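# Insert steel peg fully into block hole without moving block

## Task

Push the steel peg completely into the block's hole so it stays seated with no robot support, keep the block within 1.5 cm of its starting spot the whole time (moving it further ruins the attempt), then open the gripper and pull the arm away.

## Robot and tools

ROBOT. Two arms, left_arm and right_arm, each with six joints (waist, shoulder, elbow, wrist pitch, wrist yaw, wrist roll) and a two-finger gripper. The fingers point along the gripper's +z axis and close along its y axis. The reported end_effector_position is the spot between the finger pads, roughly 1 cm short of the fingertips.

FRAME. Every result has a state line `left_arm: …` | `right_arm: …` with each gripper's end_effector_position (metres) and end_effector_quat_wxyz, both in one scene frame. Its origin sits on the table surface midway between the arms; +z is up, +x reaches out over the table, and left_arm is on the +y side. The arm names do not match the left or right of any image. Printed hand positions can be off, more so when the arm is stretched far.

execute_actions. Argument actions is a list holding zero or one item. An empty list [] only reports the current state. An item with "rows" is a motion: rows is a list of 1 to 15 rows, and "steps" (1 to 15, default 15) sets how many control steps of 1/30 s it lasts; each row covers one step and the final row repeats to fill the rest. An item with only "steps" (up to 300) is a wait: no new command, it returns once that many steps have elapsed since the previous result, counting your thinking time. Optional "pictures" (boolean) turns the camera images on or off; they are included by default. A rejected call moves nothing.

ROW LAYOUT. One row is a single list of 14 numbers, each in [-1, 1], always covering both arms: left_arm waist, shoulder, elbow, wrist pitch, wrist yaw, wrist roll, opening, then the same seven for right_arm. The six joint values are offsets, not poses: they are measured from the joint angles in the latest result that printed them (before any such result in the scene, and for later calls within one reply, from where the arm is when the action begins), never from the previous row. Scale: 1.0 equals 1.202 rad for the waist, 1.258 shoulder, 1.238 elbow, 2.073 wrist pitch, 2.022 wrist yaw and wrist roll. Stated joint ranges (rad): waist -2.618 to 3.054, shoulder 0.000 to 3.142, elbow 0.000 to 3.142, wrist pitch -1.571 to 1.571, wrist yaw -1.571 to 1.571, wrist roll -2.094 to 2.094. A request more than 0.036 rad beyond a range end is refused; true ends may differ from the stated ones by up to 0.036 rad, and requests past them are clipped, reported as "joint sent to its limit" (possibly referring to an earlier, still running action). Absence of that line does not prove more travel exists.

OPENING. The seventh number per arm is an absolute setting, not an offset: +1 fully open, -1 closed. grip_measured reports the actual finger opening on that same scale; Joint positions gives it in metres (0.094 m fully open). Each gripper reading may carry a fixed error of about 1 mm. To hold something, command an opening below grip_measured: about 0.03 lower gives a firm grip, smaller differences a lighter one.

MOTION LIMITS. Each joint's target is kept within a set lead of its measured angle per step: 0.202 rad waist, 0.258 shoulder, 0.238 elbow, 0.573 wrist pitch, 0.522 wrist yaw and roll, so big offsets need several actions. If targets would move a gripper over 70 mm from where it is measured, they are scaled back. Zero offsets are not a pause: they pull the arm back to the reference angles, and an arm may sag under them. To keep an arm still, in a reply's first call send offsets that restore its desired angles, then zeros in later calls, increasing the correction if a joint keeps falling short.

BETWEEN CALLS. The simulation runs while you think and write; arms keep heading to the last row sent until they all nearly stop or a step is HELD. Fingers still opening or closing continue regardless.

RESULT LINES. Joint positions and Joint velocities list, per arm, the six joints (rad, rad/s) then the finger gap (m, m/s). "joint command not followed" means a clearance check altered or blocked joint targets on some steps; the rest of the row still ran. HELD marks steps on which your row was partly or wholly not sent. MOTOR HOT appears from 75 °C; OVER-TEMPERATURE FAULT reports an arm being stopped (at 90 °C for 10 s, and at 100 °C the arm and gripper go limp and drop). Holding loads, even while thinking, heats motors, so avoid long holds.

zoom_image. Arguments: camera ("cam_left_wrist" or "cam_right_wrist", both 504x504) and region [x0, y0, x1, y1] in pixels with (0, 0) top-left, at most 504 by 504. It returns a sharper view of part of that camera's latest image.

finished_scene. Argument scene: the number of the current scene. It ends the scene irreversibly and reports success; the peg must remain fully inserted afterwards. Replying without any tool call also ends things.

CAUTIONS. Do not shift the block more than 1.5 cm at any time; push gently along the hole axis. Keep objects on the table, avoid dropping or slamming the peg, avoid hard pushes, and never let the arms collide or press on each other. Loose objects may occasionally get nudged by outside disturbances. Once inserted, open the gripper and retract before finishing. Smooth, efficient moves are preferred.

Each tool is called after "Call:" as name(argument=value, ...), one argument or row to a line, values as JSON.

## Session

Call:
execute_actions(
  actions=[],
)

Scene clock: 0.00 s of 4600.00 s.
left_arm: end_effector_position=(+0.5663, +0.4021, +0.3990) grip_measured=+1.000 end_effector_quat_wxyz=(+0.652, +0.198, +0.659, +0.318) | right_arm: end_effector_position=(+0.0784, -0.0341, +0.1901) grip_measured=+1.000 end_effector_quat_wxyz=(-0.420, +0.723, -0.396, -0.380)
Joint positions: left_arm=[-0.138  1.658  1.435  0.276 -0.106  0.751  0.094] | right_arm=[ 0.591  1.229  0.702 -0.111 -0.924 -0.869  0.094]
Joint velocities: left_arm=[-0.017 -0.007 -0.002  0.022 -0.007  0.007  0.   ] | right_arm=[-0.017 -0.012 -0.022 -0.022  0.051 -0.022  0.   ]

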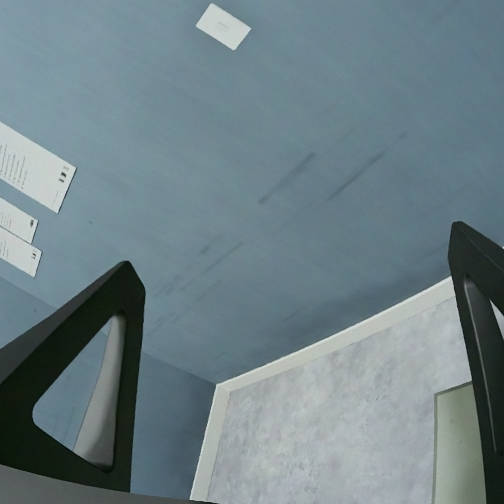

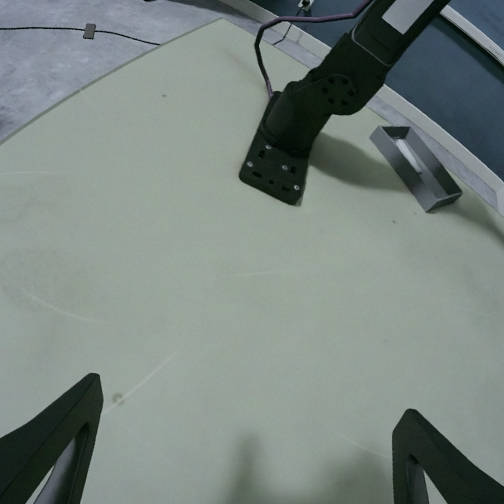

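Call:
execute_actions(
  actions=[
    {"rows":[[0.05,-0.02,0.01,-0.1,0.05,-0.1,1,-0.05,0,0.06,-0.1,0.1,0.1,1],[0.1,-0.04,0.02,-0.2,0.05,-0.2,1,-0.1,0,0.12,-0.2,0.2,0.2,1],[0.15,-0.06,0.02,-0.3,0.055,-0.3,1,-0.2,0.03,0.2,-0.3,0.3,0.3,1],[0.2,-0.06,0.02,-0.4,0.055,-0.37,1,-0.3,0.06,0.3,-0.4,0.4,0.4,1],[0.25,-0.06,0.02,-0.4,0.055,-0.37,1,-0.3,0.1,0.3,-0.4,0.4,0.4,1],[0.3,-0.06,0.02,-0.5,0.055,-0.37,1,-0.4,0.14,0.4,-0.4,0.4,0.4,1],[0.35,-0.06,0.02,-0.6,0.055,-0.37,1,-0.5,0.18,0.5,-0.5,0.4,0.4,1],[0.45,-0.06,0.02,-0.825,0.055,-0.372,1,-0.9,0.295,0.62,-0.64,0.46,0.432,1]]},
  ],
  pictures=false,
)

Call:
execute_actions(
  actions=[
    {"steps":25},
  ],
)

Scene clock: 9.33 s of 4600.00 s.
left_arm: end_effector_position=(+0.3893, +0.6005, +0.1988) grip_measured=+1.000 end_effector_quat_wxyz=(+0.302, -0.225, +0.918, +0.122) | right_arm: end_effector_position=(+0.2987, -0.2826, +0.1527) grip_measured=+1.000 end_effector_quat_wxyz=(+0.148, -0.148, +0.975, +0.077)
Joint positions: left_arm=[ 0.394  1.63   1.439 -0.716 -0.022  0.116  0.094] | right_arm=[-0.055  1.599  1.381 -1.057 -0.157 -0.144  0.094]
Joint velocities: left_arm=[ 0.481 -0.027  0.002 -2.44   0.037 -0.535  0.   ] | right_arm=[-1.487  0.188  0.647 -1.458  0.652  0.608  0.   ]
Steps of this call (steps 1 to 90: nothing new was sent; then 5.83 s passed at rest; steps 91 to 105: all 15 steps of this action). Readings (joint positions):
91: left_arm=[-0.132 1.658 1.436 0.254 -0.088 0.721] | right_arm=[0.586 1.229 0.712 -0.141 -0.899 -0.840]
92: left_arm=[-0.116 1.651 1.439 0.196 -0.063 0.657] | right_arm=[0.565 1.229 0.739 -0.212 -0.839 -0.776]
94: left_arm=[-0.053 1.635 1.439 0.047 -0.035 0.516] | right_arm=[0.477 1.245 0.827 -0.366 -0.699 -0.636]
98: left_arm=[0.124 1.630 1.439 -0.210 -0.024 0.314] | right_arm=[0.283 1.360 1.052 -0.621 -0.445 -0.393]
105: the state above

Scene clock: 10.17 s of 4600.00 s.
left_arm: end_effector_position=(+0.2526, +0.5114, +0.1519) grip_measured=+1.000 end_effector_quat_wxyz=(-0.009, -0.295, +0.956, +0.001) | right_arm: end_effector_position=(+0.2182, -0.4420, +0.1549) grip_measured=+1.000 end_effector_quat_wxyz=(-0.005, +0.152, +0.988, +0.001)
Joint positions: left_arm=[ 0.409  1.608  1.439 -1.417 -0.008  0.005  0.094] | right_arm=[-0.499  1.602  1.445 -1.424  0.    -0.005  0.094]
Joint velocities: left_arm=[-0.007  0.002 -0.017 -0.066  0.022 -0.007  0.   ] | right_arm=[-0.017 -0.032 -0.002 -0.007  0.022  0.007  0.   ]
Steps of this call (steps 1 to 25: the robot went on to your last target). Readings (joint positions):
1: left_arm=[0.406 1.630 1.439 -0.800 -0.022 0.099] | right_arm=[-0.109 1.602 1.400 -1.105 -0.134 -0.123]
2: left_arm=[0.411 1.630 1.439 -0.882 -0.022 0.085] | right_arm=[-0.167 1.602 1.414 -1.149 -0.113 -0.104]
4: left_arm=[0.410 1.630 1.439 -1.041 -0.019 0.062] | right_arm=[-0.291 1.602 1.435 -1.228 -0.079 -0.073]
8: left_arm=[0.409 1.620 1.439 -1.280 -0.012 0.029] | right_arm=[-0.500 1.602 1.445 -1.335 -0.013 -0.030]
25: the state above

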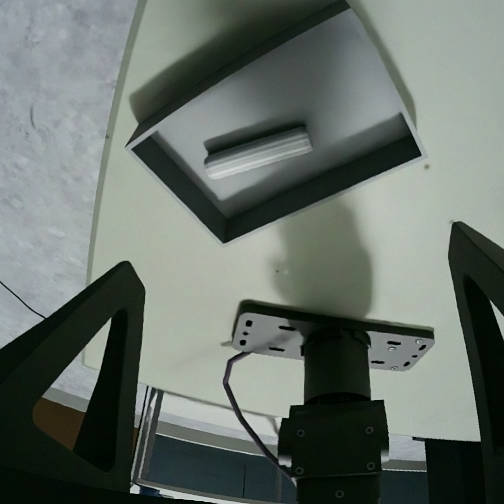

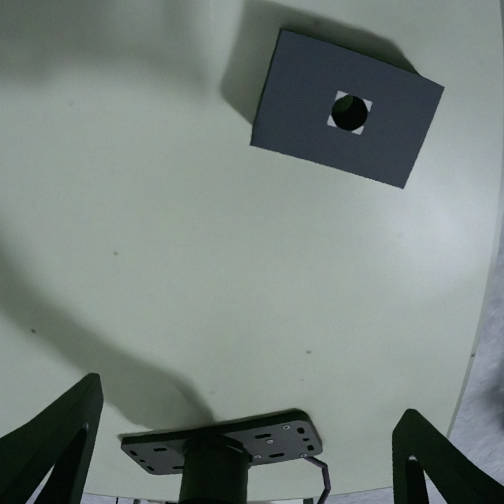

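Call:
execute_actions(
  actions=[
    {"rows":[[0.01,-0.03,-0.03,0.015,0,-0.1,0.6,0,0,0.02,0,0,0.1,1],[0.02,-0.045,-0.07,0.03,0,-0.2,0.4,-0.02,0.02,0.04,0,0,0.2,1],[0.03,-0.06,-0.11,0.05,0,-0.3,0.2,-0.03,0.04,0.06,0,0,0.3,1],[0.03,-0.075,-0.15,0.07,0,-0.4,0,-0.05,0.06,0.08,0,0,0.4,1],[0.03,-0.09,-0.19,0.09,0.005,-0.5,0,-0.07,0.08,0.11,0,0,0.5,1],[0.03,-0.1,-0.23,0.11,0.005,-0.6,0,-0.09,0.1,0.14,0,0,0.6,1],[0.03,-0.11,-0.27,0.13,0.005,-0.7,0,-0.11,0.12,0.16,0,0,0.7,1],[0.03,-0.12,-0.31,0.15,0.005,-0.8,0,-0.11,0.14,0.18,0,0,0.8,1],[0.03,-0.12,-0.35,0.17,0.005,-0.865,0,-0.11,0.16,0.2,0,0,0.9,1],[0.03,-0.12,-0.38,0.18,0.005,-0.865,0,-0.11,0.175,0.21,0,0,0.92,1],[0.03,-0.12,-0.4,0.188,0.005,-0.865,0,-0.11,0.18,0.215,-0.01,0,0.92,1]]},
  ],
  pictures=false,
)

Call:
execute_actions(
  actions=[
    {"steps":20},
  ],
)

Scene clock: 27.70 s of 4600.00 s.
left_arm: end_effector_position=(+0.1981, +0.4808, +0.0581) grip_measured=+0.003 end_effector_quat_wxyz=(+0.040, +0.842, -0.538, -0.016) | right_arm: end_effector_position=(+0.2600, -0.5027, +0.1492) grip_measured=+1.000 end_effector_quat_wxyz=(-0.000, +0.788, +0.615, +0.000)
Joint positions: left_arm=[ 0.441  1.481  0.935 -1.111 -0.002 -1.37   0.047] | right_arm=[-0.633  1.828  1.682 -1.424 -0.001  1.371  0.094]
Joint velocities: left_arm=[-0.017 -0.007 -0.002  0.183 -0.007 -2.513  0.   ] | right_arm=[ 0.017  0.09  -0.002  0.022  0.022  2.821  0.   ]
Steps of this call (steps 1 to 30: the robot went on to your last target; steps 31 to 90: nothing new was sent; then 14.03 s passed at rest; steps 91 to 105: all 15 steps of this action). Readings (joint positions):
91: left_arm=[0.409 1.606 1.434 -1.415 -0.008 -0.026] | right_arm=[-0.499 1.602 1.445 -1.425 0.000 0.026]
92: left_arm=[0.412 1.598 1.417 -1.401 -0.007 -0.090] | right_arm=[-0.501 1.604 1.448 -1.427 0.000 0.090]
94: left_arm=[0.425 1.566 1.344 -1.360 -0.007 -0.283] | right_arm=[-0.515 1.625 1.480 -1.432 -0.001 0.281]
98: left_arm=[0.441 1.499 1.144 -1.256 -0.007 -0.682] | right_arm=[-0.597 1.719 1.602 -1.430 -0.003 0.677]
105: the state above

Scene clock: 28.37 s of 4600.00 s.
left_arm: end_effector_position=(+0.2122, +0.4907, +0.0572) grip_measured=+0.003 end_effector_quat_wxyz=(+0.007, +0.926, -0.377, -0.004) | right_arm: end_effector_position=(+0.2597, -0.5025, +0.1488) grip_measured=+1.000 end_effector_quat_wxyz=(-0.001, +0.910, +0.415, -0.001)
Joint positions: left_arm=[ 0.441  1.481  0.935 -1.042  0.    -1.733  0.047] | right_arm=[-0.633  1.829  1.682 -1.426 -0.001  1.84   0.094]
Joint velocities: left_arm=[-0.012  0.007 -0.007 -0.007  0.007  0.007  0.001] | right_arm=[-0.007  0.017 -0.002  0.022 -0.037 -0.037  0.   ]
Steps of this call (steps 1 to 20: the robot went on to your last target). Readings (joint positions):
1: left_arm=[0.441 1.481 0.935 -1.099 -0.002 -1.444] | right_arm=[-0.633 1.829 1.682 -1.424 -0.001 1.464]
2: left_arm=[0.441 1.481 0.935 -1.086 -0.002 -1.503] | right_arm=[-0.633 1.829 1.682 -1.425 -0.001 1.541]
4: left_arm=[0.441 1.481 0.935 -1.069 -0.001 -1.588] | right_arm=[-0.633 1.829 1.682 -1.426 -0.001 1.652]
8: left_arm=[0.441 1.481 0.935 -1.051 -0.000 -1.676] | right_arm=[-0.633 1.829 1.682 -1.426 -0.001 1.767]
20: the state above

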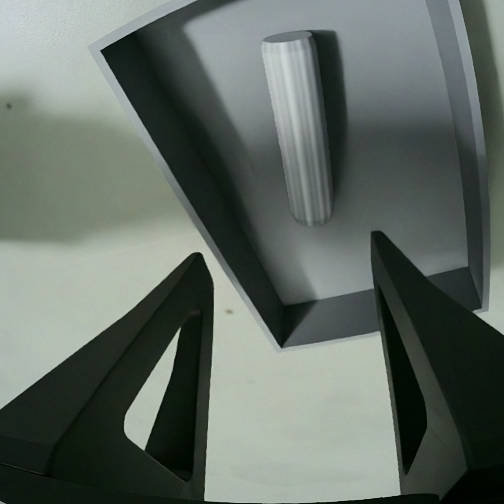

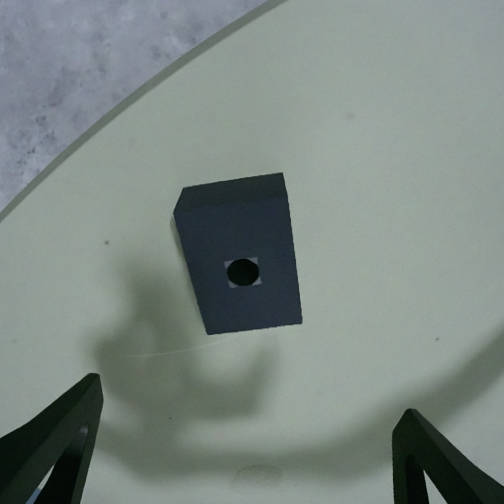

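Call:
execute_actions(
  actions=[
    {"rows":[[0.015,0,0,0.02,0,-0.02,-0.3,0.05,0,0.02,0,0,0.005,0.1],[0.025,0,0,0.03,0,-0.02,-0.3,0.1,0,0.03,-0.01,0,0.005,0.1],[0.025,0,0,0.035,0,-0.02,-0.3,0.15,0,0.04,-0.02,0,0.005,0.1],[0.025,0,0,0.035,0,-0.02,-0.3,0.2,0,0.05,-0.03,0,0.005,0.1],[0.025,0.01,0,0.04,0,-0.02,-0.3,0.25,0,0.06,-0.04,0,0.005,0.1],[0.025,0.02,0,0.045,0,-0.02,-0.3,0.3,0,0.07,-0.04,0,0.005,0.1],[0.025,0.03,0,0.05,0,-0.02,-0.3,0.3,0,0.07,-0.04,0,0.005,0.1],[0.025,0.04,0,0.056,0,-0.02,-0.3,0.3,0,0.07,-0.04,0,0.005,0.1],[0.025,0.045,-0.01,0.064,0,-0.02,-0.3,0.3,0,0.07,-0.04,0,0.005,0.1],[0.025,0.05,-0.02,0.072,0,-0.02,-0.3,0.3,0,0.07,-0.04,0,0.005,0.1],[0.025,0.055,-0.03,0.08,0,-0.02,-0.3,0.3,0,0.07,-0.04,0,0.005,0.1],[0.025,0.06,-0.04,0.084,0,-0.02,-0.3,0.3,0,0.07,-0.04,0,0.005,0.1],[0.025,0.06,-0.05,0.084,0,-0.02,-0.3,0.3,0,0.07,-0.04,0,0.005,0.1],[0.025,0.06,-0.06,0.084,0,-0.02,-0.3,0.3,0,0.07,-0.04,0,0.005,0.1]]},
  ],
  pictures=false,
)

Call:
execute_actions(
  actions=[
    {"steps":12},
  ],
)

Scene clock: 47.07 s of 4600.00 s.
left_arm: end_effector_position=(+0.2188, +0.5024, +0.0296) grip_measured=-0.297 end_effector_quat_wxyz=(-0.002, +0.936, -0.351, +0.002) | right_arm: end_effector_position=(+0.2923, -0.3797, +0.1648) grip_measured=+0.102 end_effector_quat_wxyz=(-0.004, +0.819, +0.573, +0.008)
Joint positions: left_arm=[ 0.465  1.549  0.881 -0.898  0.002 -1.766  0.033] | right_arm=[-0.263  1.831  1.748 -1.481 -0.015  1.846  0.052]
Joint velocities: left_arm=[-0.017  0.076 -0.335  0.066  0.022 -0.095 -0.001] | right_arm=[-0.164 -0.012  0.002 -0.095  0.066  0.037  0.001]
Steps of this call (steps 1 to 30: the robot went on to your last target; steps 31 to 90: nothing new was sent; then 15.20 s passed at rest; steps 91 to 105: all 15 steps of this action). Readings (joint positions):
91: left_arm=[0.442 1.481 0.935 -1.038 0.001 -1.742] | right_arm=[-0.628 1.829 1.682 -1.426 0.001 1.846]
92: left_arm=[0.447 1.481 0.935 -1.032 0.002 -1.746] | right_arm=[-0.612 1.829 1.682 -1.426 0.005 1.846]
94: left_arm=[0.459 1.481 0.935 -1.014 0.002 -1.754] | right_arm=[-0.534 1.830 1.694 -1.436 0.011 1.846]
98: left_arm=[0.465 1.495 0.935 -0.980 0.002 -1.762] | right_arm=[-0.290 1.831 1.741 -1.453 -0.002 1.846]
105: the state above

Scene clock: 47.47 s of 4600.00 s.
left_arm: end_effector_position=(+0.2163, +0.5005, +0.0245) grip_measured=-0.297 end_effector_quat_wxyz=(+0.001, +0.937, -0.350, +0.000) | right_arm: end_effector_position=(+0.2901, -0.3815, +0.1648) grip_measured=+0.102 end_effector_quat_wxyz=(-0.005, +0.821, +0.572, +0.003)
Joint positions: left_arm=[ 0.465  1.552  0.862 -0.882  0.002 -1.767  0.033] | right_arm=[-0.267  1.831  1.748 -1.489 -0.013  1.846  0.052]
Joint velocities: left_arm=[ 0.012  0.007  0.002 -0.007 -0.007 -0.037 -0.   ] | right_arm=[-0.002 -0.002 -0.027  0.007 -0.022 -0.037  0.   ]
Steps of this call (steps 1 to 12: the robot went on to your last target). Readings (joint positions):
1: left_arm=[0.465 1.551 0.872 -0.897 0.002 -1.766] | right_arm=[-0.266 1.831 1.748 -1.483 -0.014 1.846]
2: left_arm=[0.465 1.552 0.865 -0.897 0.002 -1.766] | right_arm=[-0.267 1.831 1.748 -1.484 -0.013 1.846]
4: left_arm=[0.465 1.552 0.862 -0.896 0.002 -1.766] | right_arm=[-0.267 1.831 1.748 -1.486 -0.013 1.846]
8: left_arm=[0.465 1.552 0.862 -0.886 0.002 -1.766] | right_arm=[-0.267 1.831 1.748 -1.488 -0.013 1.846]
12: the state above

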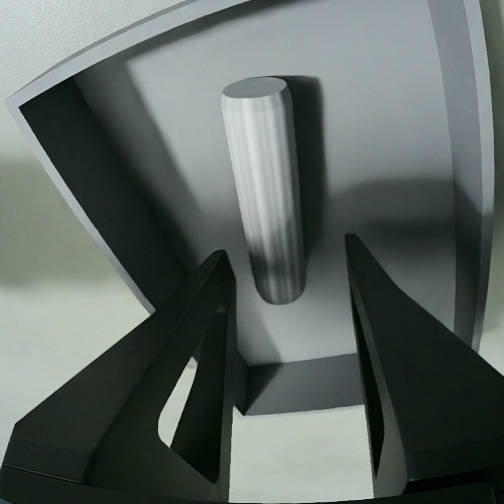

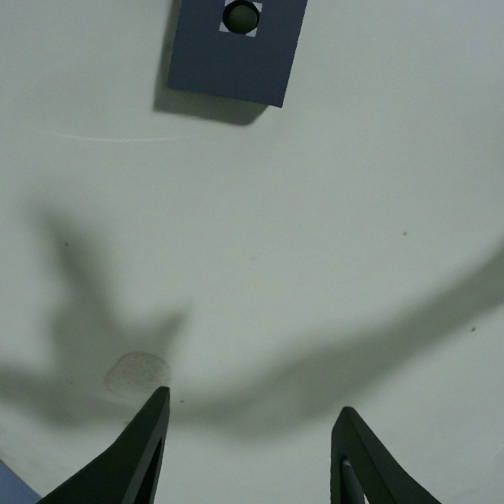

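Call:
execute_actions(
  actions=[
    {"rows":[[0,0.012,0,0,0,0,-0.3,0,0,0,0,0,0,0.1],[0,0.022,0,0,0,0,-0.3,0,0,0,0,0,0,0.1],[0,0.032,0,0,0,0,-0.3,0,0,0,0,0,0,0.1],[0,0.032,0,0,0,0,-0.35,0,0,0,0,0,0,0.1],[0,0.032,0,0,0,0,-0.4,0,0,0,0,0,0,0.1],[0,0.032,0,0,0,0,-0.45,0,0,0,0,0,0,0.1],[0,0.032,0,0,0,0,-0.5,0,0,0,0,0,0,0.1],[0,0.032,0,0,0,0,-0.55,0,0,0,0,0,0,0.1],[0,0.032,0,0,0,0,-0.59,0,0,0,0,0,0,0.1],[0,0.032,0,0,0,0,-0.63,0,0,0,0,0,0,0.1],[0,0.032,0,0,0,0,-0.66,0,0,0,0,0,0,0.1],[0,0.032,0,0,0,0,-0.69,0,0,0,0,0,0,0.1],[0,0.032,0,0,0,0,-0.73,0,0,0,0,0,0,0.1]]},
  ],
)

Scene clock: 55.57 s of 4600.00 s.
left_arm: end_effector_position=(+0.2141, +0.4987, +0.0169) grip_measured=-0.701 end_effector_quat_wxyz=(+0.015, +0.937, -0.350, -0.008) | right_arm: end_effector_position=(+0.2900, -0.3815, +0.1648) grip_measured=+0.102 end_effector_quat_wxyz=(-0.005, +0.821, +0.572, +0.003)
Joint positions: left_arm=[ 0.465  1.587  0.862 -0.881  0.002 -1.767  0.014] | right_arm=[-0.267  1.831  1.748 -1.49  -0.013  1.846  0.052]
Joint velocities: left_arm=[-0.007 -0.012 -0.002  0.022 -0.007 -0.081 -0.   ] | right_arm=[-0.012 -0.002 -0.012 -0.022 -0.022  0.022 -0.   ]
Steps of this call (steps 1 to 30: the robot went on to your last target; steps 31 to 90: nothing new was sent; then 4.60 s passed at rest; steps 91 to 105: all 15 steps of this action). Readings (joint positions):
91: left_arm=[0.465 1.552 0.862 -0.881 0.002 -1.767] | right_arm=[-0.267 1.831 1.748 -1.490 -0.013 1.846]
92: left_arm=[0.465 1.554 0.862 -0.881 0.002 -1.767] | right_arm=[-0.267 1.831 1.748 -1.490 -0.013 1.846]
94: left_arm=[0.465 1.567 0.862 -0.881 0.002 -1.767] | right_arm=[-0.267 1.831 1.748 -1.490 -0.013 1.846]
98: left_arm=[0.465 1.587 0.862 -0.881 0.002 -1.767] | right_arm=[-0.267 1.831 1.748 -1.490 -0.013 1.846]
105: the state above

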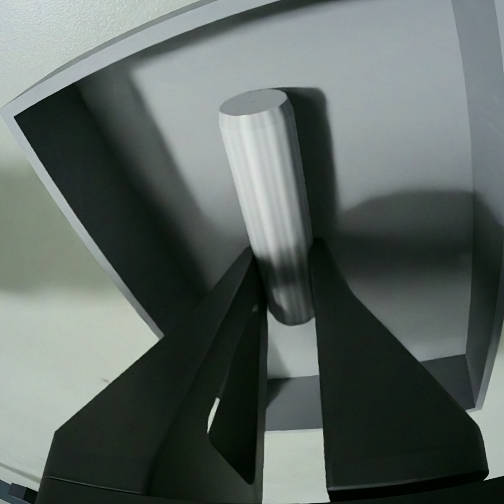

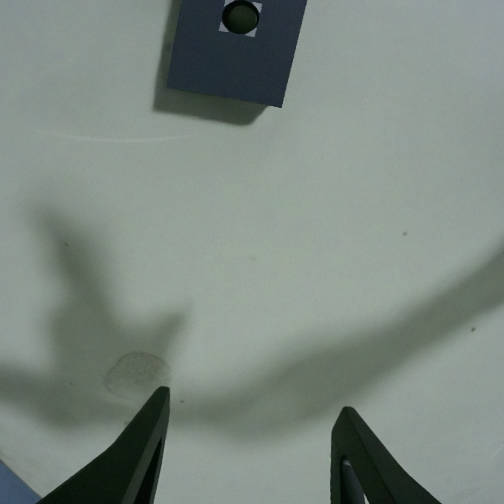

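Lift by shoulder, then swing.

Call:
execute_actions(
  actions=[
    {"rows":[[0,-0.02,0.005,0,0,0,-0.73,0,0,0,0,0,0,0.1],[0,-0.035,0.005,0,0,0,-0.73,0,0,0,0,0,0,0.1],[0,-0.055,0.005,0,0,0,-0.73,0,0,0,0,0,0,0.1],[0,-0.08,0.005,0,0,0,-0.73,0,0,0,0,0,0,0.1],[0,-0.11,0.005,0,0,0,-0.73,0,0,0,0,0,0,0.1],[0,-0.14,0.005,0,0,0,-0.73,0,0,0,0,0,0,0.1],[0,-0.17,0.005,0,0,0,-0.73,0,0,0,0,0,0,0.1],[0,-0.2,0.005,0,0,0,-0.73,0,0,0,0,0,0,0.1],[0,-0.23,0.005,0,0,0,-0.73,0,0,0,0,0,0,0.1],[0,-0.26,0.005,0,0,0,-0.73,0,0,0,0,0,0,0.1],[0,-0.28,0.005,0,0,0,-0.73,0,0,0,0,0,0,0.1],[0,-0.3,0.005,0,0,0,-0.73,0,0,0,0,0,0,0.1]]},
  ],
  pictures=false,
)

Call:
execute_actions(
  actions=[
    {"rows":[[-0.03,0,0.005,0.03,0,0.03,-0.73,0,0,0,0,0,0,0.1],[-0.07,0,0.005,0.07,0,0.07,-0.73,0,0,0,0,0,0,0.1],[-0.12,0,0.005,0.12,0,0.12,-0.73,0,0,0,0,0,0,0.1],[-0.18,0,0.005,0.18,0,0.18,-0.73,0,0,0,0,0,0,0.1],[-1,0.05,0.005,0.7,0,0.876,-0.73,0,0,0,0,0,0,0.1]]},
  ],
  pictures=false,
)

Call:
execute_actions(
  actions=[
    {"steps":20},
  ],
)

Scene clock: 69.10 s of 4600.00 s.
left_arm: end_effector_position=(+0.2317, +0.5121, +0.1022) grip_measured=-0.701 end_effector_quat_wxyz=(-0.140, +0.924, -0.346, +0.089) | right_arm: end_effector_position=(+0.2900, -0.3815, +0.1648) grip_measured=+0.102 end_effector_quat_wxyz=(-0.005, +0.821, +0.572, +0.003)
Joint positions: left_arm=[ 0.465  1.22   0.862 -0.88   0.003 -1.767  0.014] | right_arm=[-0.267  1.831  1.748 -1.49  -0.013  1.846  0.052]
Joint velocities: left_arm=[ 0.002 -0.139 -0.007 -0.081  0.007  0.022  0.   ] | right_arm=[-0.002 -0.007 -0.002 -0.037 -0.007  0.037 -0.001]
Steps of this call (steps 1 to 15: the robot went on to your last target; steps 16 to 90: nothing new was sent; then 10.03 s passed at rest; steps 91 to 105: all 15 steps of this action). Readings (joint positions):
91: left_arm=[0.465 1.587 0.862 -0.881 0.002 -1.767] | right_arm=[-0.267 1.831 1.748 -1.490 -0.013 1.846]
92: left_arm=[0.465 1.585 0.862 -0.881 0.002 -1.767] | right_arm=[-0.267 1.831 1.748 -1.490 -0.013 1.846]
94: left_arm=[0.465 1.566 0.862 -0.881 0.002 -1.767] | right_arm=[-0.267 1.831 1.748 -1.490 -0.013 1.846]
98: left_arm=[0.465 1.438 0.862 -0.880 0.003 -1.767] | right_arm=[-0.267 1.831 1.748 -1.490 -0.013 1.846]
105: the state above

Scene clock: 69.60 s of 4600.00 s.
left_arm: end_effector_position=(+0.4308, +0.3790, +0.1959) grip_measured=-0.701 end_effector_quat_wxyz=(+0.437, -0.443, +0.750, -0.222) | right_arm: end_effector_position=(+0.2900, -0.3815, +0.1648) grip_measured=+0.102 end_effector_quat_wxyz=(-0.005, +0.821, +0.572, +0.003)
Joint positions: left_arm=[-0.13   1.286  0.858 -0.118  0.002 -1.003  0.014] | right_arm=[-0.267  1.831  1.748 -1.49  -0.013  1.846  0.052]
Joint velocities: left_arm=[-1.175  0.012 -0.007  1.663  0.095  1.634 -0.001] | right_arm=[-0.007  0.002  0.022  0.066 -0.066  0.022  0.001]
Steps of this call (steps 1 to 15: all 15 steps of this action). Readings (joint positions):
1: left_arm=[0.460 1.219 0.862 -0.877 0.002 -1.759] | right_arm=[-0.267 1.831 1.748 -1.490 -0.013 1.846]
2: left_arm=[0.444 1.219 0.861 -0.863 -0.001 -1.738] | right_arm=[-0.267 1.831 1.748 -1.490 -0.013 1.846]
4: left_arm=[0.364 1.219 0.858 -0.791 -0.008 -1.651] | right_arm=[-0.267 1.831 1.748 -1.490 -0.013 1.846]
8: left_arm=[0.175 1.254 0.858 -0.533 -0.003 -1.407] | right_arm=[-0.267 1.831 1.748 -1.490 -0.013 1.846]
15: the state above

Scene clock: 70.27 s of 4600.00 s.
left_arm: end_effector_position=(+0.4011, +0.1198, +0.3457) grip_measured=-0.702 end_effector_quat_wxyz=(+0.703, +0.177, +0.653, -0.219) | right_arm: end_effector_position=(+0.2900, -0.3815, +0.1648) grip_measured=+0.102 end_effector_quat_wxyz=(-0.005, +0.821, +0.572, +0.003)
Joint positions: left_arm=[-0.744  1.286  0.858  0.512  0.017 -0.039  0.014] | right_arm=[-0.267  1.831  1.748 -1.49  -0.013  1.846  0.052]
Joint velocities: left_arm=[ 0.002 -0.007 -0.007  0.051 -0.051  0.227 -0.001] | right_arm=[-0.017 -0.002 -0.002  0.037 -0.051  0.037  0.   ]
Steps of this call (steps 1 to 20: the robot went on to your last target). Readings (joint positions):
1: left_arm=[-0.172 1.286 0.858 -0.061 0.002 -0.947] | right_arm=[-0.267 1.831 1.748 -1.490 -0.013 1.846]
2: left_arm=[-0.214 1.286 0.858 -0.006 0.002 -0.892] | right_arm=[-0.267 1.831 1.748 -1.490 -0.013 1.846]
4: left_arm=[-0.298 1.286 0.858 0.103 0.002 -0.779] | right_arm=[-0.267 1.831 1.748 -1.490 -0.013 1.846]
8: left_arm=[-0.492 1.286 0.858 0.288 -0.003 -0.511] | right_arm=[-0.267 1.831 1.748 -1.490 -0.013 1.846]
20: the state above

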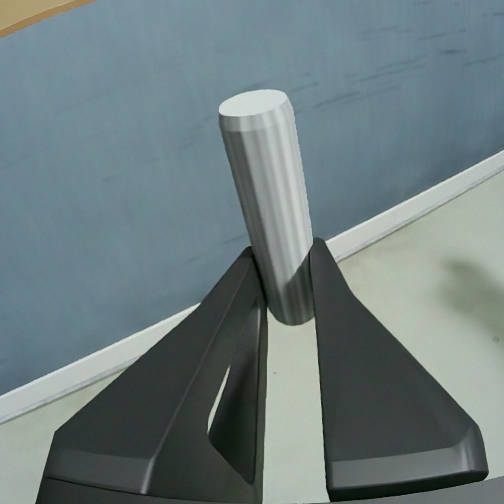

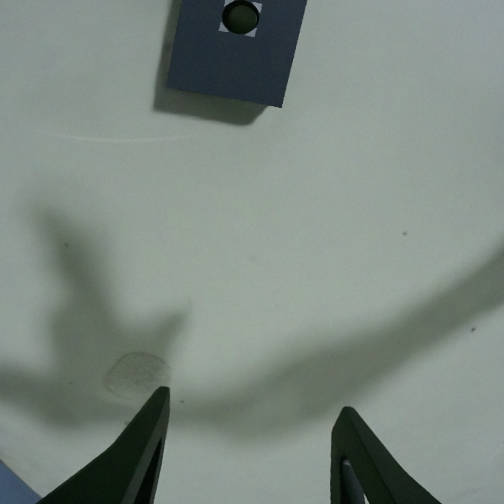

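Call:
execute_actions(
  actions=[
    {"rows":[[-0.04,0.03,0.005,0.05,-0.008,0.021,-0.73,0,0,0,0,0.008,0,0.1],[-0.09,0.07,0.005,0.08,-0.008,0.021,-0.73,0,0,0,0,0.008,0,0.1],[-0.14,0.12,0.005,0.12,-0.008,0.021,-0.73,0,0,0,0,0.008,0,0.1],[-0.19,0.17,0.005,0.16,-0.008,0.021,-0.73,0,0,0,0,0.008,0,0.1],[-0.24,0.22,0.005,0.2,-0.008,0.021,-0.73,0,0,0,0,0.008,0,0.1],[-0.29,0.27,0.005,0.24,-0.008,0.021,-0.73,0,0,0,0,0.008,0,0.1],[-0.34,0.32,0.005,0.28,-0.008,0.021,-0.73,0,0,0,0,0.008,0,0.1],[-0.39,0.37,0.005,0.32,-0.008,0.021,-0.73,0,0,0,0,0.008,0,0.1],[-0.44,0.42,0.005,0.36,-0.008,0.021,-0.73,0,0,0,0,0.008,0,0.1],[-0.48,0.47,0.005,0.4,-0.008,0.021,-0.73,0,0,0,0,0.008,0,0.1],[-0.51,0.52,0.005,0.44,-0.008,0.021,-0.73,0,0,0,0,0.008,0,0.1],[-0.54,0.57,0.005,0.479,-0.008,0.021,-0.73,0,0,0,0,0.008,0,0.1],[-0.54,0.62,0.005,0.479,-0.008,0.021,-0.73,0,0,0,0,0.008,0,0.1],[-0.54,0.67,0.005,0.479,-0.008,0.021,-0.73,0,0,0,0,0.008,0,0.1],[-0.54,0.72,0.005,0.479,-0.008,0.021,-0.73,0,0,0,0,0.008,0,0.1]]},
  ],
  pictures=false,
)

Call:
execute_actions(
  actions=[
    {"steps":15},
  ],
)

Scene clock: 82.77 s of 4600.00 s.
left_arm: end_effector_position=(+0.2177, -0.1498, +0.1507) grip_measured=-0.702 end_effector_quat_wxyz=(+0.596, +0.393, +0.566, -0.413) | right_arm: end_effector_position=(+0.2899, -0.3820, +0.1648) grip_measured=+0.102 end_effector_quat_wxyz=(-0.004, +0.821, +0.572, +0.002)
Joint positions: left_arm=[-1.399  2.085  0.858  1.279  0.007  0.001  0.014] | right_arm=[-0.267  1.831  1.748 -1.49  -0.01   1.846  0.052]
Joint velocities: left_arm=[-0.73   1.961  0.007  1.253  0.242 -0.037 -0.001] | right_arm=[ 0.007 -0.002 -0.007 -0.022  0.022 -0.022  0.   ]
Steps of this call (steps 1 to 30: the robot went on to your last target; steps 31 to 90: nothing new was sent; then 9.00 s passed at rest; steps 91 to 105: all 15 steps of this action). Readings (joint positions):
91: left_arm=[-0.749 1.290 0.858 0.532 0.010 -0.000] | right_arm=[-0.267 1.831 1.748 -1.490 -0.012 1.846]
92: left_arm=[-0.768 1.304 0.858 0.555 -0.001 -0.000] | right_arm=[-0.267 1.831 1.748 -1.490 -0.012 1.846]
94: left_arm=[-0.848 1.368 0.858 0.647 -0.017 -0.000] | right_arm=[-0.267 1.831 1.748 -1.490 -0.011 1.846]
98: left_arm=[-1.061 1.594 0.858 0.843 -0.016 -0.000] | right_arm=[-0.267 1.831 1.748 -1.490 -0.010 1.846]
105: the state above

Scene clock: 83.27 s of 4600.00 s.
left_arm: end_effector_position=(+0.2185, -0.1449, +0.1183) grip_measured=-0.702 end_effector_quat_wxyz=(+0.604, +0.387, +0.559, -0.416) | right_arm: end_effector_position=(+0.2899, -0.3820, +0.1648) grip_measured=+0.102 end_effector_quat_wxyz=(-0.004, +0.821, +0.572, +0.002)
Joint positions: left_arm=[-1.394  2.22   0.84   1.453  0.009  0.002  0.014] | right_arm=[-0.267  1.831  1.748 -1.49  -0.01   1.846  0.052]
Joint velocities: left_arm=[-0.007 -0.022 -0.007  0.037 -0.022  0.037 -0.   ] | right_arm=[ 0.017  0.007 -0.007 -0.037 -0.037  0.007 -0.001]
Steps of this call (steps 1 to 15: the robot went on to your last target). Readings (joint positions):
1: left_arm=[-1.418 2.146 0.858 1.310 0.015 0.001] | right_arm=[-0.267 1.831 1.748 -1.490 -0.010 1.846]
2: left_arm=[-1.425 2.194 0.856 1.322 0.020 0.002] | right_arm=[-0.267 1.831 1.748 -1.490 -0.010 1.846]
4: left_arm=[-1.419 2.243 0.845 1.330 0.021 0.002] | right_arm=[-0.267 1.831 1.748 -1.490 -0.010 1.846]
8: left_arm=[-1.397 2.240 0.840 1.381 0.013 0.002] | right_arm=[-0.267 1.831 1.748 -1.490 -0.010 1.846]
15: the state above

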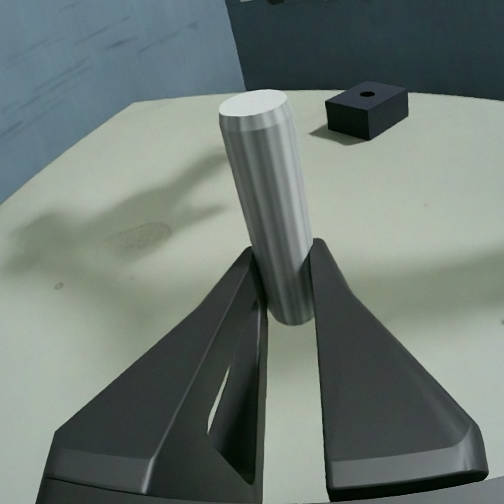

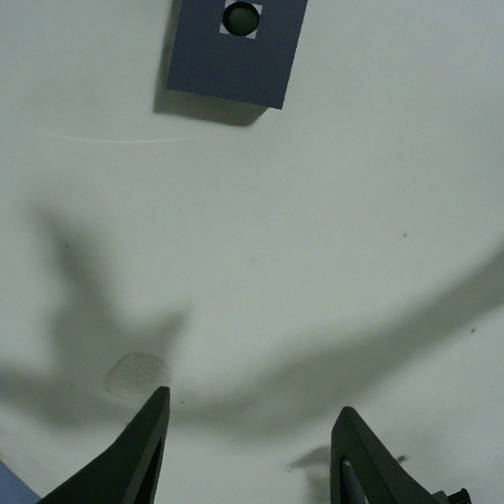

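Call:
execute_actions(
  actions=[
    {"rows":[[0,0,0.015,0.025,0,0,-0.73,0.02,0,0,0,0.005,0,0.1],[0,0.01,0.015,0.025,0,0,-0.73,0.06,0,0,0,0.005,0,0.1],[0,0.02,0.015,0.025,0,0,-0.73,0.11,0,0,0,0.005,0,0.1],[0,0.03,0.015,0.025,0,0,-0.73,0.16,0,0,0,0.005,0,0.1],[0,0.04,0.015,0.025,0,0,-0.73,0.21,0,0,0,0.005,0,0.1],[0,0.05,0.015,0.025,0,0,-0.73,0.27,0,0,0,0.005,0,0.1],[0,0.055,0.015,0.025,0,0,-0.73,0.33,0,0,0,0.005,0,0.1],[0,0.06,0.015,0.025,0,0,-0.73,0.39,0,0,0,0.005,0,0.1],[0,0.063,0.015,0.025,0,0,-0.73,0.44,0,0,0,0.005,0,0.1],[0,0.063,0.015,0.025,0,0,-0.73,0.49,0,0,0,0.005,0,0.1],[0,0.063,0.015,0.025,0,0,-0.73,0.53,0,-0.02,0.01,0.005,0,0.1],[0,0.063,0.015,0.025,0,0,-0.73,0.57,0,-0.04,0.02,0.005,0,0.1],[0,0.063,0.015,0.025,0,0,-0.73,0.6,-0.01,-0.06,0.03,0.005,0,0.1],[0,0.063,0.015,0.025,0,0,-0.73,0.62,-0.01,-0.08,0.04,0.005,0,0.1],[0,0.063,0.015,0.025,0,0,-0.73,0.634,-0.01,-0.1,0.05,0.008,0,0.1]]},
  ],
  pictures=false,
)

Call:
execute_actions(
  actions=[
    {"steps":15},
  ],
)

Scene clock: 95.80 s of 4600.00 s.
left_arm: end_effector_position=(+0.2178, -0.1430, +0.0760) grip_measured=-0.702 end_effector_quat_wxyz=(+0.582, +0.402, +0.581, -0.401) | right_arm: end_effector_position=(+0.2211, -0.1458, +0.1530) grip_measured=+0.102 end_effector_quat_wxyz=(-0.003, +0.557, +0.830, +0.009)
Joint positions: left_arm=[-1.394  2.31   0.84   1.47   0.009  0.002  0.014] | right_arm=[ 0.476  1.827  1.695 -1.425 -0.01   1.846  0.052]
Joint velocities: left_arm=[ 0.007  0.017 -0.017  0.007 -0.037 -0.051 -0.   ] | right_arm=[ 0.891 -0.042 -0.686  0.286 -0.007 -0.066  0.001]
Steps of this call (steps 1 to 15: the robot went on to your last target; steps 16 to 90: nothing new was sent; then 9.03 s passed at rest; steps 91 to 105: all 15 steps of this action). Readings (joint positions):
91: left_arm=[-1.394 2.220 0.840 1.458 0.009 0.002] | right_arm=[-0.266 1.831 1.748 -1.490 -0.009 1.846]
92: left_arm=[-1.394 2.221 0.840 1.459 0.009 0.002] | right_arm=[-0.258 1.831 1.748 -1.490 -0.006 1.846]
94: left_arm=[-1.394 2.230 0.840 1.466 0.009 0.002] | right_arm=[-0.204 1.831 1.748 -1.490 0.005 1.846]
98: left_arm=[-1.394 2.276 0.840 1.472 0.009 0.002] | right_arm=[0.046 1.831 1.748 -1.480 0.008 1.846]
105: the state above

Scene clock: 96.30 s of 4600.00 s.
left_arm: end_effector_position=(+0.2178, -0.1430, +0.0760) grip_measured=-0.702 end_effector_quat_wxyz=(+0.582, +0.402, +0.581, -0.401) | right_arm: end_effector_position=(+0.2121, -0.1419, +0.1394) grip_measured=+0.102 end_effector_quat_wxyz=(-0.005, +0.546, +0.838, -0.003)
Joint positions: left_arm=[-1.394  2.31   0.84   1.47   0.009  0.002  0.014] | right_arm=[ 0.503  1.827  1.641 -1.393 -0.007  1.846  0.052]
Joint velocities: left_arm=[-0.007 -0.012 -0.007 -0.037 -0.022  0.007  0.001] | right_arm=[-0.012 -0.007  0.012  0.007  0.037 -0.037  0.001]
Steps of this call (steps 1 to 15: the robot went on to your last target). Readings (joint positions):
1: left_arm=[-1.394 2.310 0.840 1.470 0.009 0.002] | right_arm=[0.500 1.827 1.675 -1.417 -0.013 1.846]
2: left_arm=[-1.394 2.310 0.840 1.470 0.009 0.002] | right_arm=[0.512 1.827 1.657 -1.413 -0.014 1.846]
4: left_arm=[-1.394 2.310 0.840 1.470 0.009 0.002] | right_arm=[0.512 1.827 1.642 -1.410 -0.013 1.846]
8: left_arm=[-1.394 2.310 0.840 1.470 0.009 0.002] | right_arm=[0.503 1.827 1.641 -1.400 -0.008 1.846]
15: the state above

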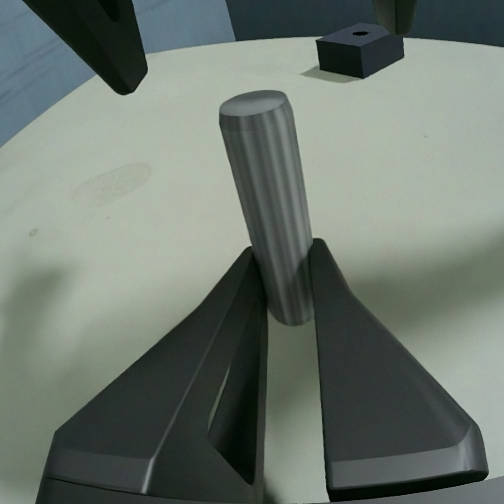

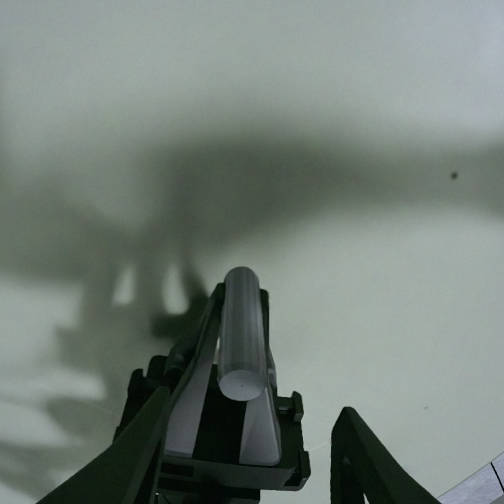

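Call:
execute_actions(
  actions=[
    {"rows":[[0,-0.01,0.015,0.017,0,0,-0.73,0,0.005,-0.025,0.012,0.004,0,0.1],[0,-0.01,0.015,0.017,0,0,-0.73,0,0.01,-0.04,0.024,0.004,0,0.1],[0,-0.01,0.015,0.017,0,0,-0.73,0,0.015,-0.055,0.036,0.004,0,0.1],[0,-0.01,0.015,0.017,0,0,-0.73,0,0.015,-0.07,0.048,0.004,0,0],[0,-0.01,0.015,0.017,0,0,-0.73,0,0.015,-0.088,0.058,0.004,0,-0.1],[0,-0.01,0.015,0.017,0,0,-0.73,0,0.015,-0.088,0.058,0.004,0,-0.2],[0,-0.01,0.015,0.017,0,0,-0.73,0,0.015,-0.088,0.058,0.004,0,-0.3],[0,-0.01,0.015,0.017,0,0,-0.73,0,0.015,-0.088,0.058,0.004,0,-0.3],[0,-0.01,0.015,0.017,0,0,-0.73,0,0.015,-0.088,0.058,0.004,0,-0.4],[0,-0.01,0.015,0.017,0,0,-0.73,0,0.015,-0.088,0.058,0.004,0,-0.5]]},
  ],
  pictures=false,
)

Call:
execute_actions(
  actions=[
    {"steps":10},
  ],
)

Scene clock: 106.60 s of 4600.00 s.
left_arm: end_effector_position=(+0.2178, -0.1430, +0.0760) grip_measured=-0.702 end_effector_quat_wxyz=(+0.582, +0.402, +0.581, -0.401) | right_arm: end_effector_position=(+0.2156, -0.1391, +0.1118) grip_measured=-0.498 end_effector_quat_wxyz=(-0.004, +0.546, +0.838, -0.001)
Joint positions: left_arm=[-1.394  2.31   0.84   1.47   0.009  0.002  0.014] | right_arm=[ 0.503  1.841  1.55  -1.285 -0.007  1.846  0.024]
Joint velocities: left_arm=[-0.007  0.012 -0.002  0.022 -0.051  0.037  0.   ] | right_arm=[ 0.012 -0.022  0.002  0.066  0.066 -0.007 -0.   ]
Steps of this call (steps 1 to 15: the robot went on to your last target; steps 16 to 90: nothing new was sent; then 6.80 s passed at rest; steps 91 to 105: all 15 steps of this action). Readings (joint positions):
91: left_arm=[-1.394 2.310 0.840 1.470 0.009 0.002] | right_arm=[0.503 1.827 1.641 -1.390 -0.007 1.846]
92: left_arm=[-1.394 2.310 0.840 1.470 0.009 0.002] | right_arm=[0.503 1.827 1.637 -1.382 -0.007 1.846]
94: left_arm=[-1.394 2.310 0.840 1.470 0.009 0.002] | right_arm=[0.503 1.827 1.614 -1.356 -0.007 1.846]
98: left_arm=[-1.394 2.310 0.840 1.470 0.009 0.002] | right_arm=[0.503 1.835 1.556 -1.313 -0.007 1.846]
105: the state above

Scene clock: 106.93 s of 4600.00 s.
left_arm: end_effector_position=(+0.2178, -0.1430, +0.0760) grip_measured=-0.702 end_effector_quat_wxyz=(+0.582, +0.402, +0.581, -0.401) | right_arm: end_effector_position=(+0.2168, -0.1382, +0.1118) grip_measured=-0.498 end_effector_quat_wxyz=(-0.003, +0.546, +0.838, +0.001)
Joint positions: left_arm=[-1.394  2.31   0.84   1.47   0.009  0.002  0.014] | right_arm=[ 0.503  1.841  1.55  -1.279 -0.007  1.846  0.024]
Joint velocities: left_arm=[-0.007  0.002 -0.007  0.007 -0.007  0.051 -0.   ] | right_arm=[-0.002 -0.002 -0.012  0.037 -0.051  0.051  0.   ]
Steps of this call (steps 1 to 10: the robot went on to your last target). Readings (joint positions):
1: left_arm=[-1.394 2.310 0.840 1.470 0.009 0.002] | right_arm=[0.503 1.841 1.550 -1.284 -0.007 1.846]
2: left_arm=[-1.394 2.310 0.840 1.470 0.009 0.002] | right_arm=[0.503 1.841 1.550 -1.282 -0.007 1.846]
4: left_arm=[-1.394 2.310 0.840 1.470 0.009 0.002] | right_arm=[0.503 1.841 1.550 -1.281 -0.007 1.846]
8: left_arm=[-1.394 2.310 0.840 1.470 0.009 0.002] | right_arm=[0.503 1.841 1.550 -1.279 -0.007 1.846]
10: the state above

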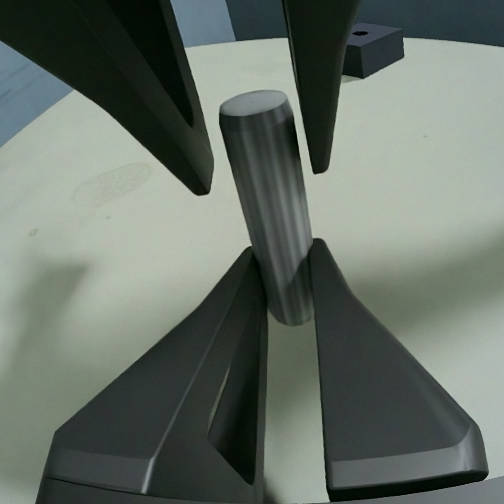

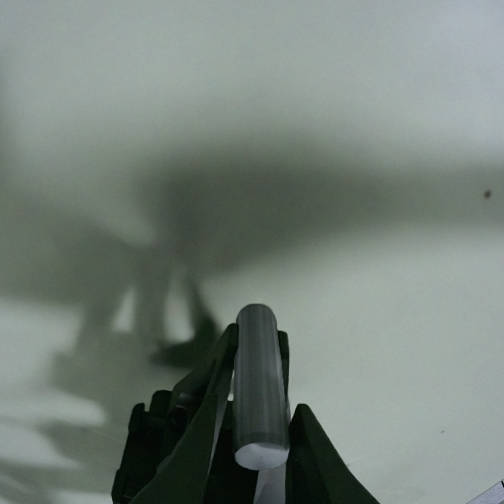

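Call:
execute_actions(
  actions=[
    {"rows":[[0,-0.01,0.015,0.017,0,0,-0.73,0,0,0,-0.012,0,0,-0.52],[0,-0.01,0.015,0.017,0,0,-0.73,0,0,0,-0.012,0,0,-0.55],[0,-0.01,0.015,0.017,0,0,-0.73,0,0,0,-0.012,0,0,-0.58],[0,-0.01,0.015,0.017,0,0,-0.73,0,0,0,-0.012,0,0,-0.61],[0,-0.01,0.015,0.017,0,0,-0.73,0,0,0,-0.012,0,0,-0.64],[0,-0.01,0.015,0.017,0,0,-0.73,0,0,0,-0.012,0,0,-0.66],[0,-0.01,0.015,0.017,0,0,-0.73,0,0,0,-0.01,0,0,-0.68],[0,-0.01,0.015,0.017,0,0,-0.73,0,0,0,-0.008,0,0,-0.7],[0,-0.01,0.015,0.017,0,0,-0.73,0,0,0,-0.006,0,0,-0.73]],"steps":13},
  ],
  pictures=false,
)

Scene clock: 116.27 s of 4600.00 s.
left_arm: end_effector_position=(+0.2178, -0.1430, +0.0760) grip_measured=-0.702 end_effector_quat_wxyz=(+0.582, +0.402, +0.582, -0.401) | right_arm: end_effector_position=(+0.2155, -0.1391, +0.1118) grip_measured=-0.693 end_effector_quat_wxyz=(-0.004, +0.546, +0.838, -0.001)
Joint positions: left_arm=[-1.394  2.31   0.84   1.47   0.009  0.001  0.014] | right_arm=[ 0.503  1.841  1.55  -1.285 -0.007  1.846  0.014]
Joint velocities: left_arm=[ 0.007 -0.002  0.002 -0.066 -0.007 -0.066  0.001] | right_arm=[-0.007  0.002  0.007 -0.037  0.007  0.051 -0.001]
Steps of this call (steps 1 to 15: the robot went on to your last target; steps 16 to 90: nothing new was sent; then 5.90 s passed at rest; steps 91 to 103: all 13 steps of this action). Readings (joint positions):
91: left_arm=[-1.394 2.310 0.840 1.470 0.009 0.002] | right_arm=[0.503 1.841 1.550 -1.279 -0.007 1.846]
92: left_arm=[-1.394 2.310 0.840 1.470 0.009 0.002] | right_arm=[0.503 1.841 1.550 -1.280 -0.007 1.846]
94: left_arm=[-1.394 2.310 0.840 1.470 0.009 0.002] | right_arm=[0.503 1.841 1.550 -1.282 -0.007 1.846]
98: left_arm=[-1.394 2.310 0.840 1.470 0.009 0.002] | right_arm=[0.503 1.841 1.550 -1.285 -0.007 1.846]
103: the state above

Call:
execute_actions(
  actions=[
    {"rows":[[0,-0.01,0.015,0.01,0,0,1,0,0,0,0,0,0,-0.73],[0,-0.01,0.015,0.01,0,0,1,0,0,0,0,0,0,-0.73],[0,-0.01,0.015,0.01,0,0,1,0,0,0,0,0,0,-0.73],[0,-0.01,0.015,0.01,0,0,1,0,0,0,0,0,0,-0.73],[0,-0.01,0.015,0.01,0,0,1,0,0,0,0,0,0,-0.73],[0,-0.01,0.015,0.01,0,0,1,-0.02,0,0.01,0,0,0,-0.73],[0,-0.01,0.015,0.01,0,0,1,-0.05,0,0.02,-0.01,0,0,-0.73],[0,-0.01,0.015,0.01,0,0,1,-0.09,0,0.03,-0.02,0,0,-0.73],[0,-0.01,0.015,0.01,0,0,1,-0.14,0,0.04,-0.028,0,0,-0.73],[0,-0.01,0.015,0.01,0,0,1,-0.2,0,0.05,-0.028,0,0,-0.73],[0,-0.01,0.015,0.01,0,0,1,-0.26,0,0.057,-0.028,0,0,-0.73],[0,-0.01,0.015,0.01,0,0,1,-0.32,0,0.057,-0.028,0,0,-0.73],[0,-0.03,0.015,0.01,0,0,1,-0.94,0,0.057,-0.028,0,0,-0.73],[0,-0.06,0.015,0.01,0,0,1,-0.94,0,0.057,-0.028,0,0,-0.73],[-0.05,-0.13,0.015,0.01,0,0,1,-0.94,0,0.057,-0.028,0,0,-0.73]]},
  ],
  pictures=false,
)

Call:
execute_actions(
  actions=[
    {"steps":28},
  ],
)

Scene clock: 127.07 s of 4600.00 s.
left_arm: end_effector_position=(+0.2163, -0.1443, +0.0835) grip_measured=+0.997 end_effector_quat_wxyz=(+0.585, +0.401, +0.578, -0.404) | right_arm: end_effector_position=(+0.2890, -0.2615, +0.1233) grip_measured=-0.693 end_effector_quat_wxyz=(-0.007, +0.711, +0.703, +0.016)
Joint positions: left_arm=[-1.398  2.291  0.84   1.461  0.007  0.001  0.094] | right_arm=[ 0.075  1.843  1.598 -1.305 -0.028  1.846  0.014]
Joint velocities: left_arm=[-0.105 -0.554 -0.002 -0.432 -0.095  0.037 -0.001] | right_arm=[-2.059  0.012  0.061  0.022 -0.022 -0.022 -0.   ]
Steps of this call (steps 1 to 15: the robot went on to your last target; steps 16 to 90: nothing new was sent; then 7.30 s passed at rest; steps 91 to 105: all 15 steps of this action). Readings (joint positions):
91: left_arm=[-1.394 2.310 0.840 1.470 0.009 0.001] | right_arm=[0.503 1.841 1.550 -1.285 -0.007 1.846]
92: left_arm=[-1.394 2.310 0.840 1.471 0.009 0.001] | right_arm=[0.503 1.841 1.550 -1.285 -0.007 1.846]
94: left_arm=[-1.394 2.310 0.840 1.471 0.009 0.001] | right_arm=[0.503 1.841 1.550 -1.285 -0.007 1.846]
98: left_arm=[-1.394 2.310 0.840 1.471 0.009 0.001] | right_arm=[0.480 1.841 1.550 -1.286 -0.016 1.846]
105: the state above

Scene clock: 128.00 s of 4600.00 s.
left_arm: end_effector_position=(+0.1865, -0.1547, +0.1663) grip_measured=+0.997 end_effector_quat_wxyz=(+0.621, +0.379, +0.512, -0.457) | right_arm: end_effector_position=(+0.2662, -0.5036, +0.1235) grip_measured=-0.693 end_effector_quat_wxyz=(-0.000, +0.910, +0.414, +0.003)
Joint positions: left_arm=[-1.457  2.15   0.848  1.492  0.008  0.001  0.094] | right_arm=[-0.631  1.843  1.599 -1.323 -0.006  1.846  0.014]
Joint velocities: left_arm=[ 0.017 -0.012  0.002 -0.022  0.007  0.022  0.001] | right_arm=[-0.007  0.002 -0.002  0.037 -0.066 -0.022 -0.001]
Steps of this call (steps 1 to 28: the robot went on to your last target). Readings (joint positions):
1: left_arm=[-1.407 2.268 0.840 1.453 0.006 0.001] | right_arm=[0.003 1.843 1.599 -1.305 -0.027 1.846]
2: left_arm=[-1.418 2.240 0.840 1.453 0.006 0.001] | right_arm=[-0.071 1.843 1.599 -1.305 -0.025 1.846]
4: left_arm=[-1.443 2.186 0.840 1.464 0.006 0.001] | right_arm=[-0.219 1.843 1.599 -1.305 -0.023 1.846]
8: left_arm=[-1.458 2.150 0.848 1.494 0.008 0.001] | right_arm=[-0.515 1.843 1.599 -1.305 -0.018 1.846]
28: the state above

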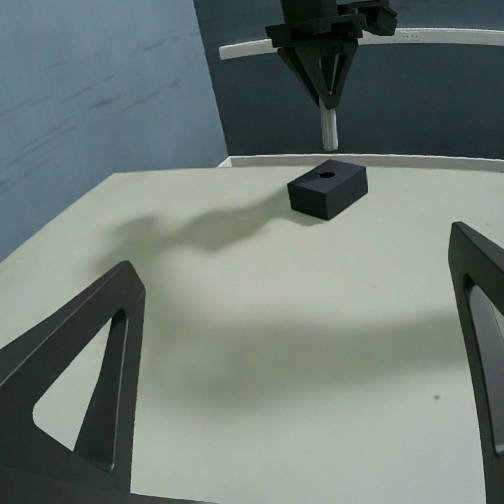

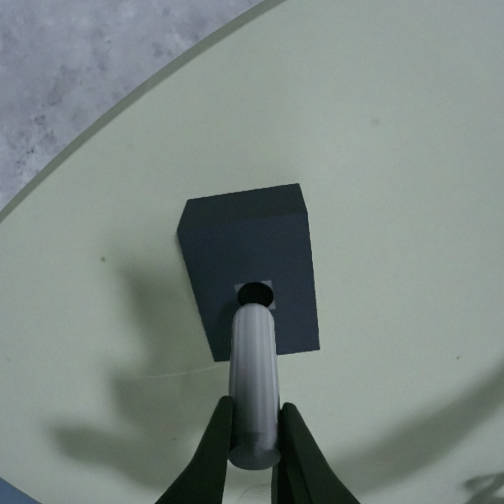

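Call:
execute_actions(
  actions=[
    {"rows":[[0,0,0,0,0,0,1,0.012,0.005,-0.025,0.01,0,0,-0.73],[0,0,0,0,0,0,1,0.022,0.01,-0.037,0.02,0,0,-0.73],[0,0,0,0,0,0,1,0.022,0.012,-0.048,0.03,0,0,-0.73],[0,0,0,0,0,0,1,0.022,0.012,-0.059,0.034,0,0,-0.73]]},
  ],
  pictures=false,
)

Call:
execute_actions(
  actions=[
    {"steps":8},
  ],
)

Call:
zoom_image(
  camera="cam_right_wrist",
  region=[190,240,320,370],
)

Call:
zoom_image(
  camera="cam_left_wrist",
  region=[280,120,380,220],
)

Scene clock: 137.17 s of 4600.00 s.
left_arm: end_effector_position=(+0.1865, -0.1547, +0.1663) grip_measured=+0.997 end_effector_quat_wxyz=(+0.621, +0.379, +0.512, -0.457) | right_arm: end_effector_position=(+0.2697, -0.4978, +0.1054) grip_measured=-0.693 end_effector_quat_wxyz=(-0.003, +0.906, +0.423, +0.002)
Joint positions: left_arm=[-1.457  2.15   0.848  1.492  0.008  0.001  0.094] | right_arm=[-0.612  1.855  1.543 -1.261 -0.006  1.846  0.014]
Joint velocities: left_arm=[ 0.017  0.007  0.002 -0.007 -0.051 -0.007  0.   ] | right_arm=[-0.012 -0.012  0.002  0.007  0.051 -0.051 -0.   ]
Steps of this call (steps 1 to 30: the robot went on to your last target; steps 31 to 90: nothing new was sent; then 5.67 s passed at rest; steps 91 to 105: all 15 steps of this action). Readings (joint positions):
91: left_arm=[-1.457 2.150 0.848 1.492 0.008 0.001] | right_arm=[-0.630 1.843 1.599 -1.322 -0.006 1.846]
92: left_arm=[-1.457 2.150 0.848 1.492 0.008 0.001] | right_arm=[-0.628 1.843 1.595 -1.315 -0.006 1.846]
94: left_arm=[-1.457 2.150 0.848 1.492 0.008 0.001] | right_arm=[-0.621 1.843 1.576 -1.293 -0.006 1.846]
98: left_arm=[-1.457 2.150 0.848 1.492 0.008 0.001] | right_arm=[-0.612 1.852 1.545 -1.275 -0.006 1.846]
105: the state above

Scene clock: 137.43 s of 4600.00 s.
left_arm: end_effector_position=(+0.1865, -0.1547, +0.1663) grip_measured=+0.997 end_effector_quat_wxyz=(+0.621, +0.379, +0.512, -0.457) | right_arm: end_effector_position=(+0.2703, -0.4981, +0.1054) grip_measured=-0.693 end_effector_quat_wxyz=(-0.002, +0.906, +0.423, +0.003)
Joint positions: left_arm=[-1.457  2.15   0.848  1.492  0.008  0.001  0.094] | right_arm=[-0.612  1.855  1.543 -1.258 -0.006  1.846  0.014]
Joint velocities: left_arm=[-0.002 -0.012 -0.012  0.007 -0.037  0.022  0.001] | right_arm=[ 0.007 -0.012 -0.022 -0.022 -0.051  0.022  0.   ]
Steps of this call (steps 1 to 8: the robot went on to your last target). Readings (joint positions):
1: left_arm=[-1.457 2.150 0.848 1.492 0.008 0.001] | right_arm=[-0.612 1.855 1.543 -1.260 -0.006 1.846]
2: left_arm=[-1.457 2.150 0.848 1.492 0.008 0.001] | right_arm=[-0.612 1.855 1.543 -1.259 -0.006 1.846]
4: left_arm=[-1.457 2.150 0.848 1.492 0.008 0.001] | right_arm=[-0.612 1.855 1.543 -1.259 -0.006 1.846]
8: the state above

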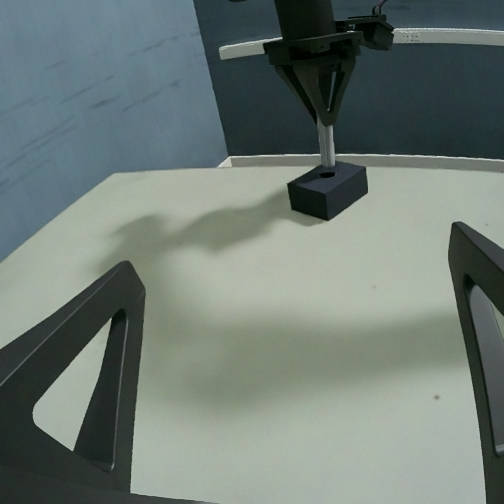

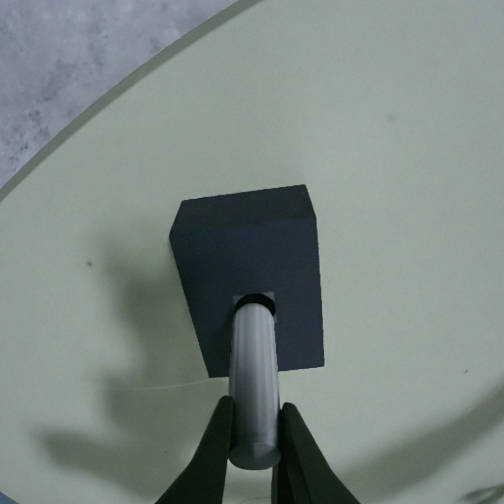

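Region (190, 240, 320, 370) of cam_right_wrist's 504x504 image, scaled by 3.877, with more detail than that image has.

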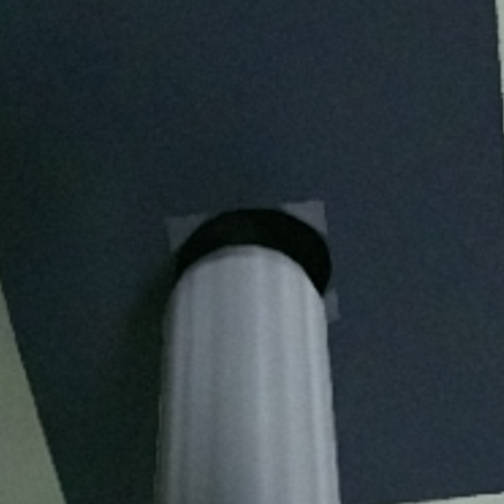

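Region (280, 120, 380, 220) of cam_left_wrist's 504x504 image, scaled by 5.040, with more detail than that image has.

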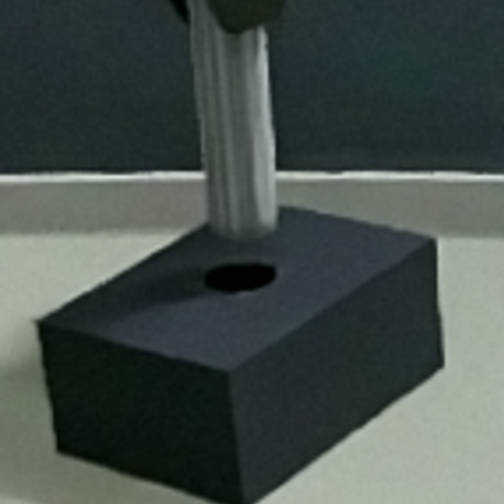

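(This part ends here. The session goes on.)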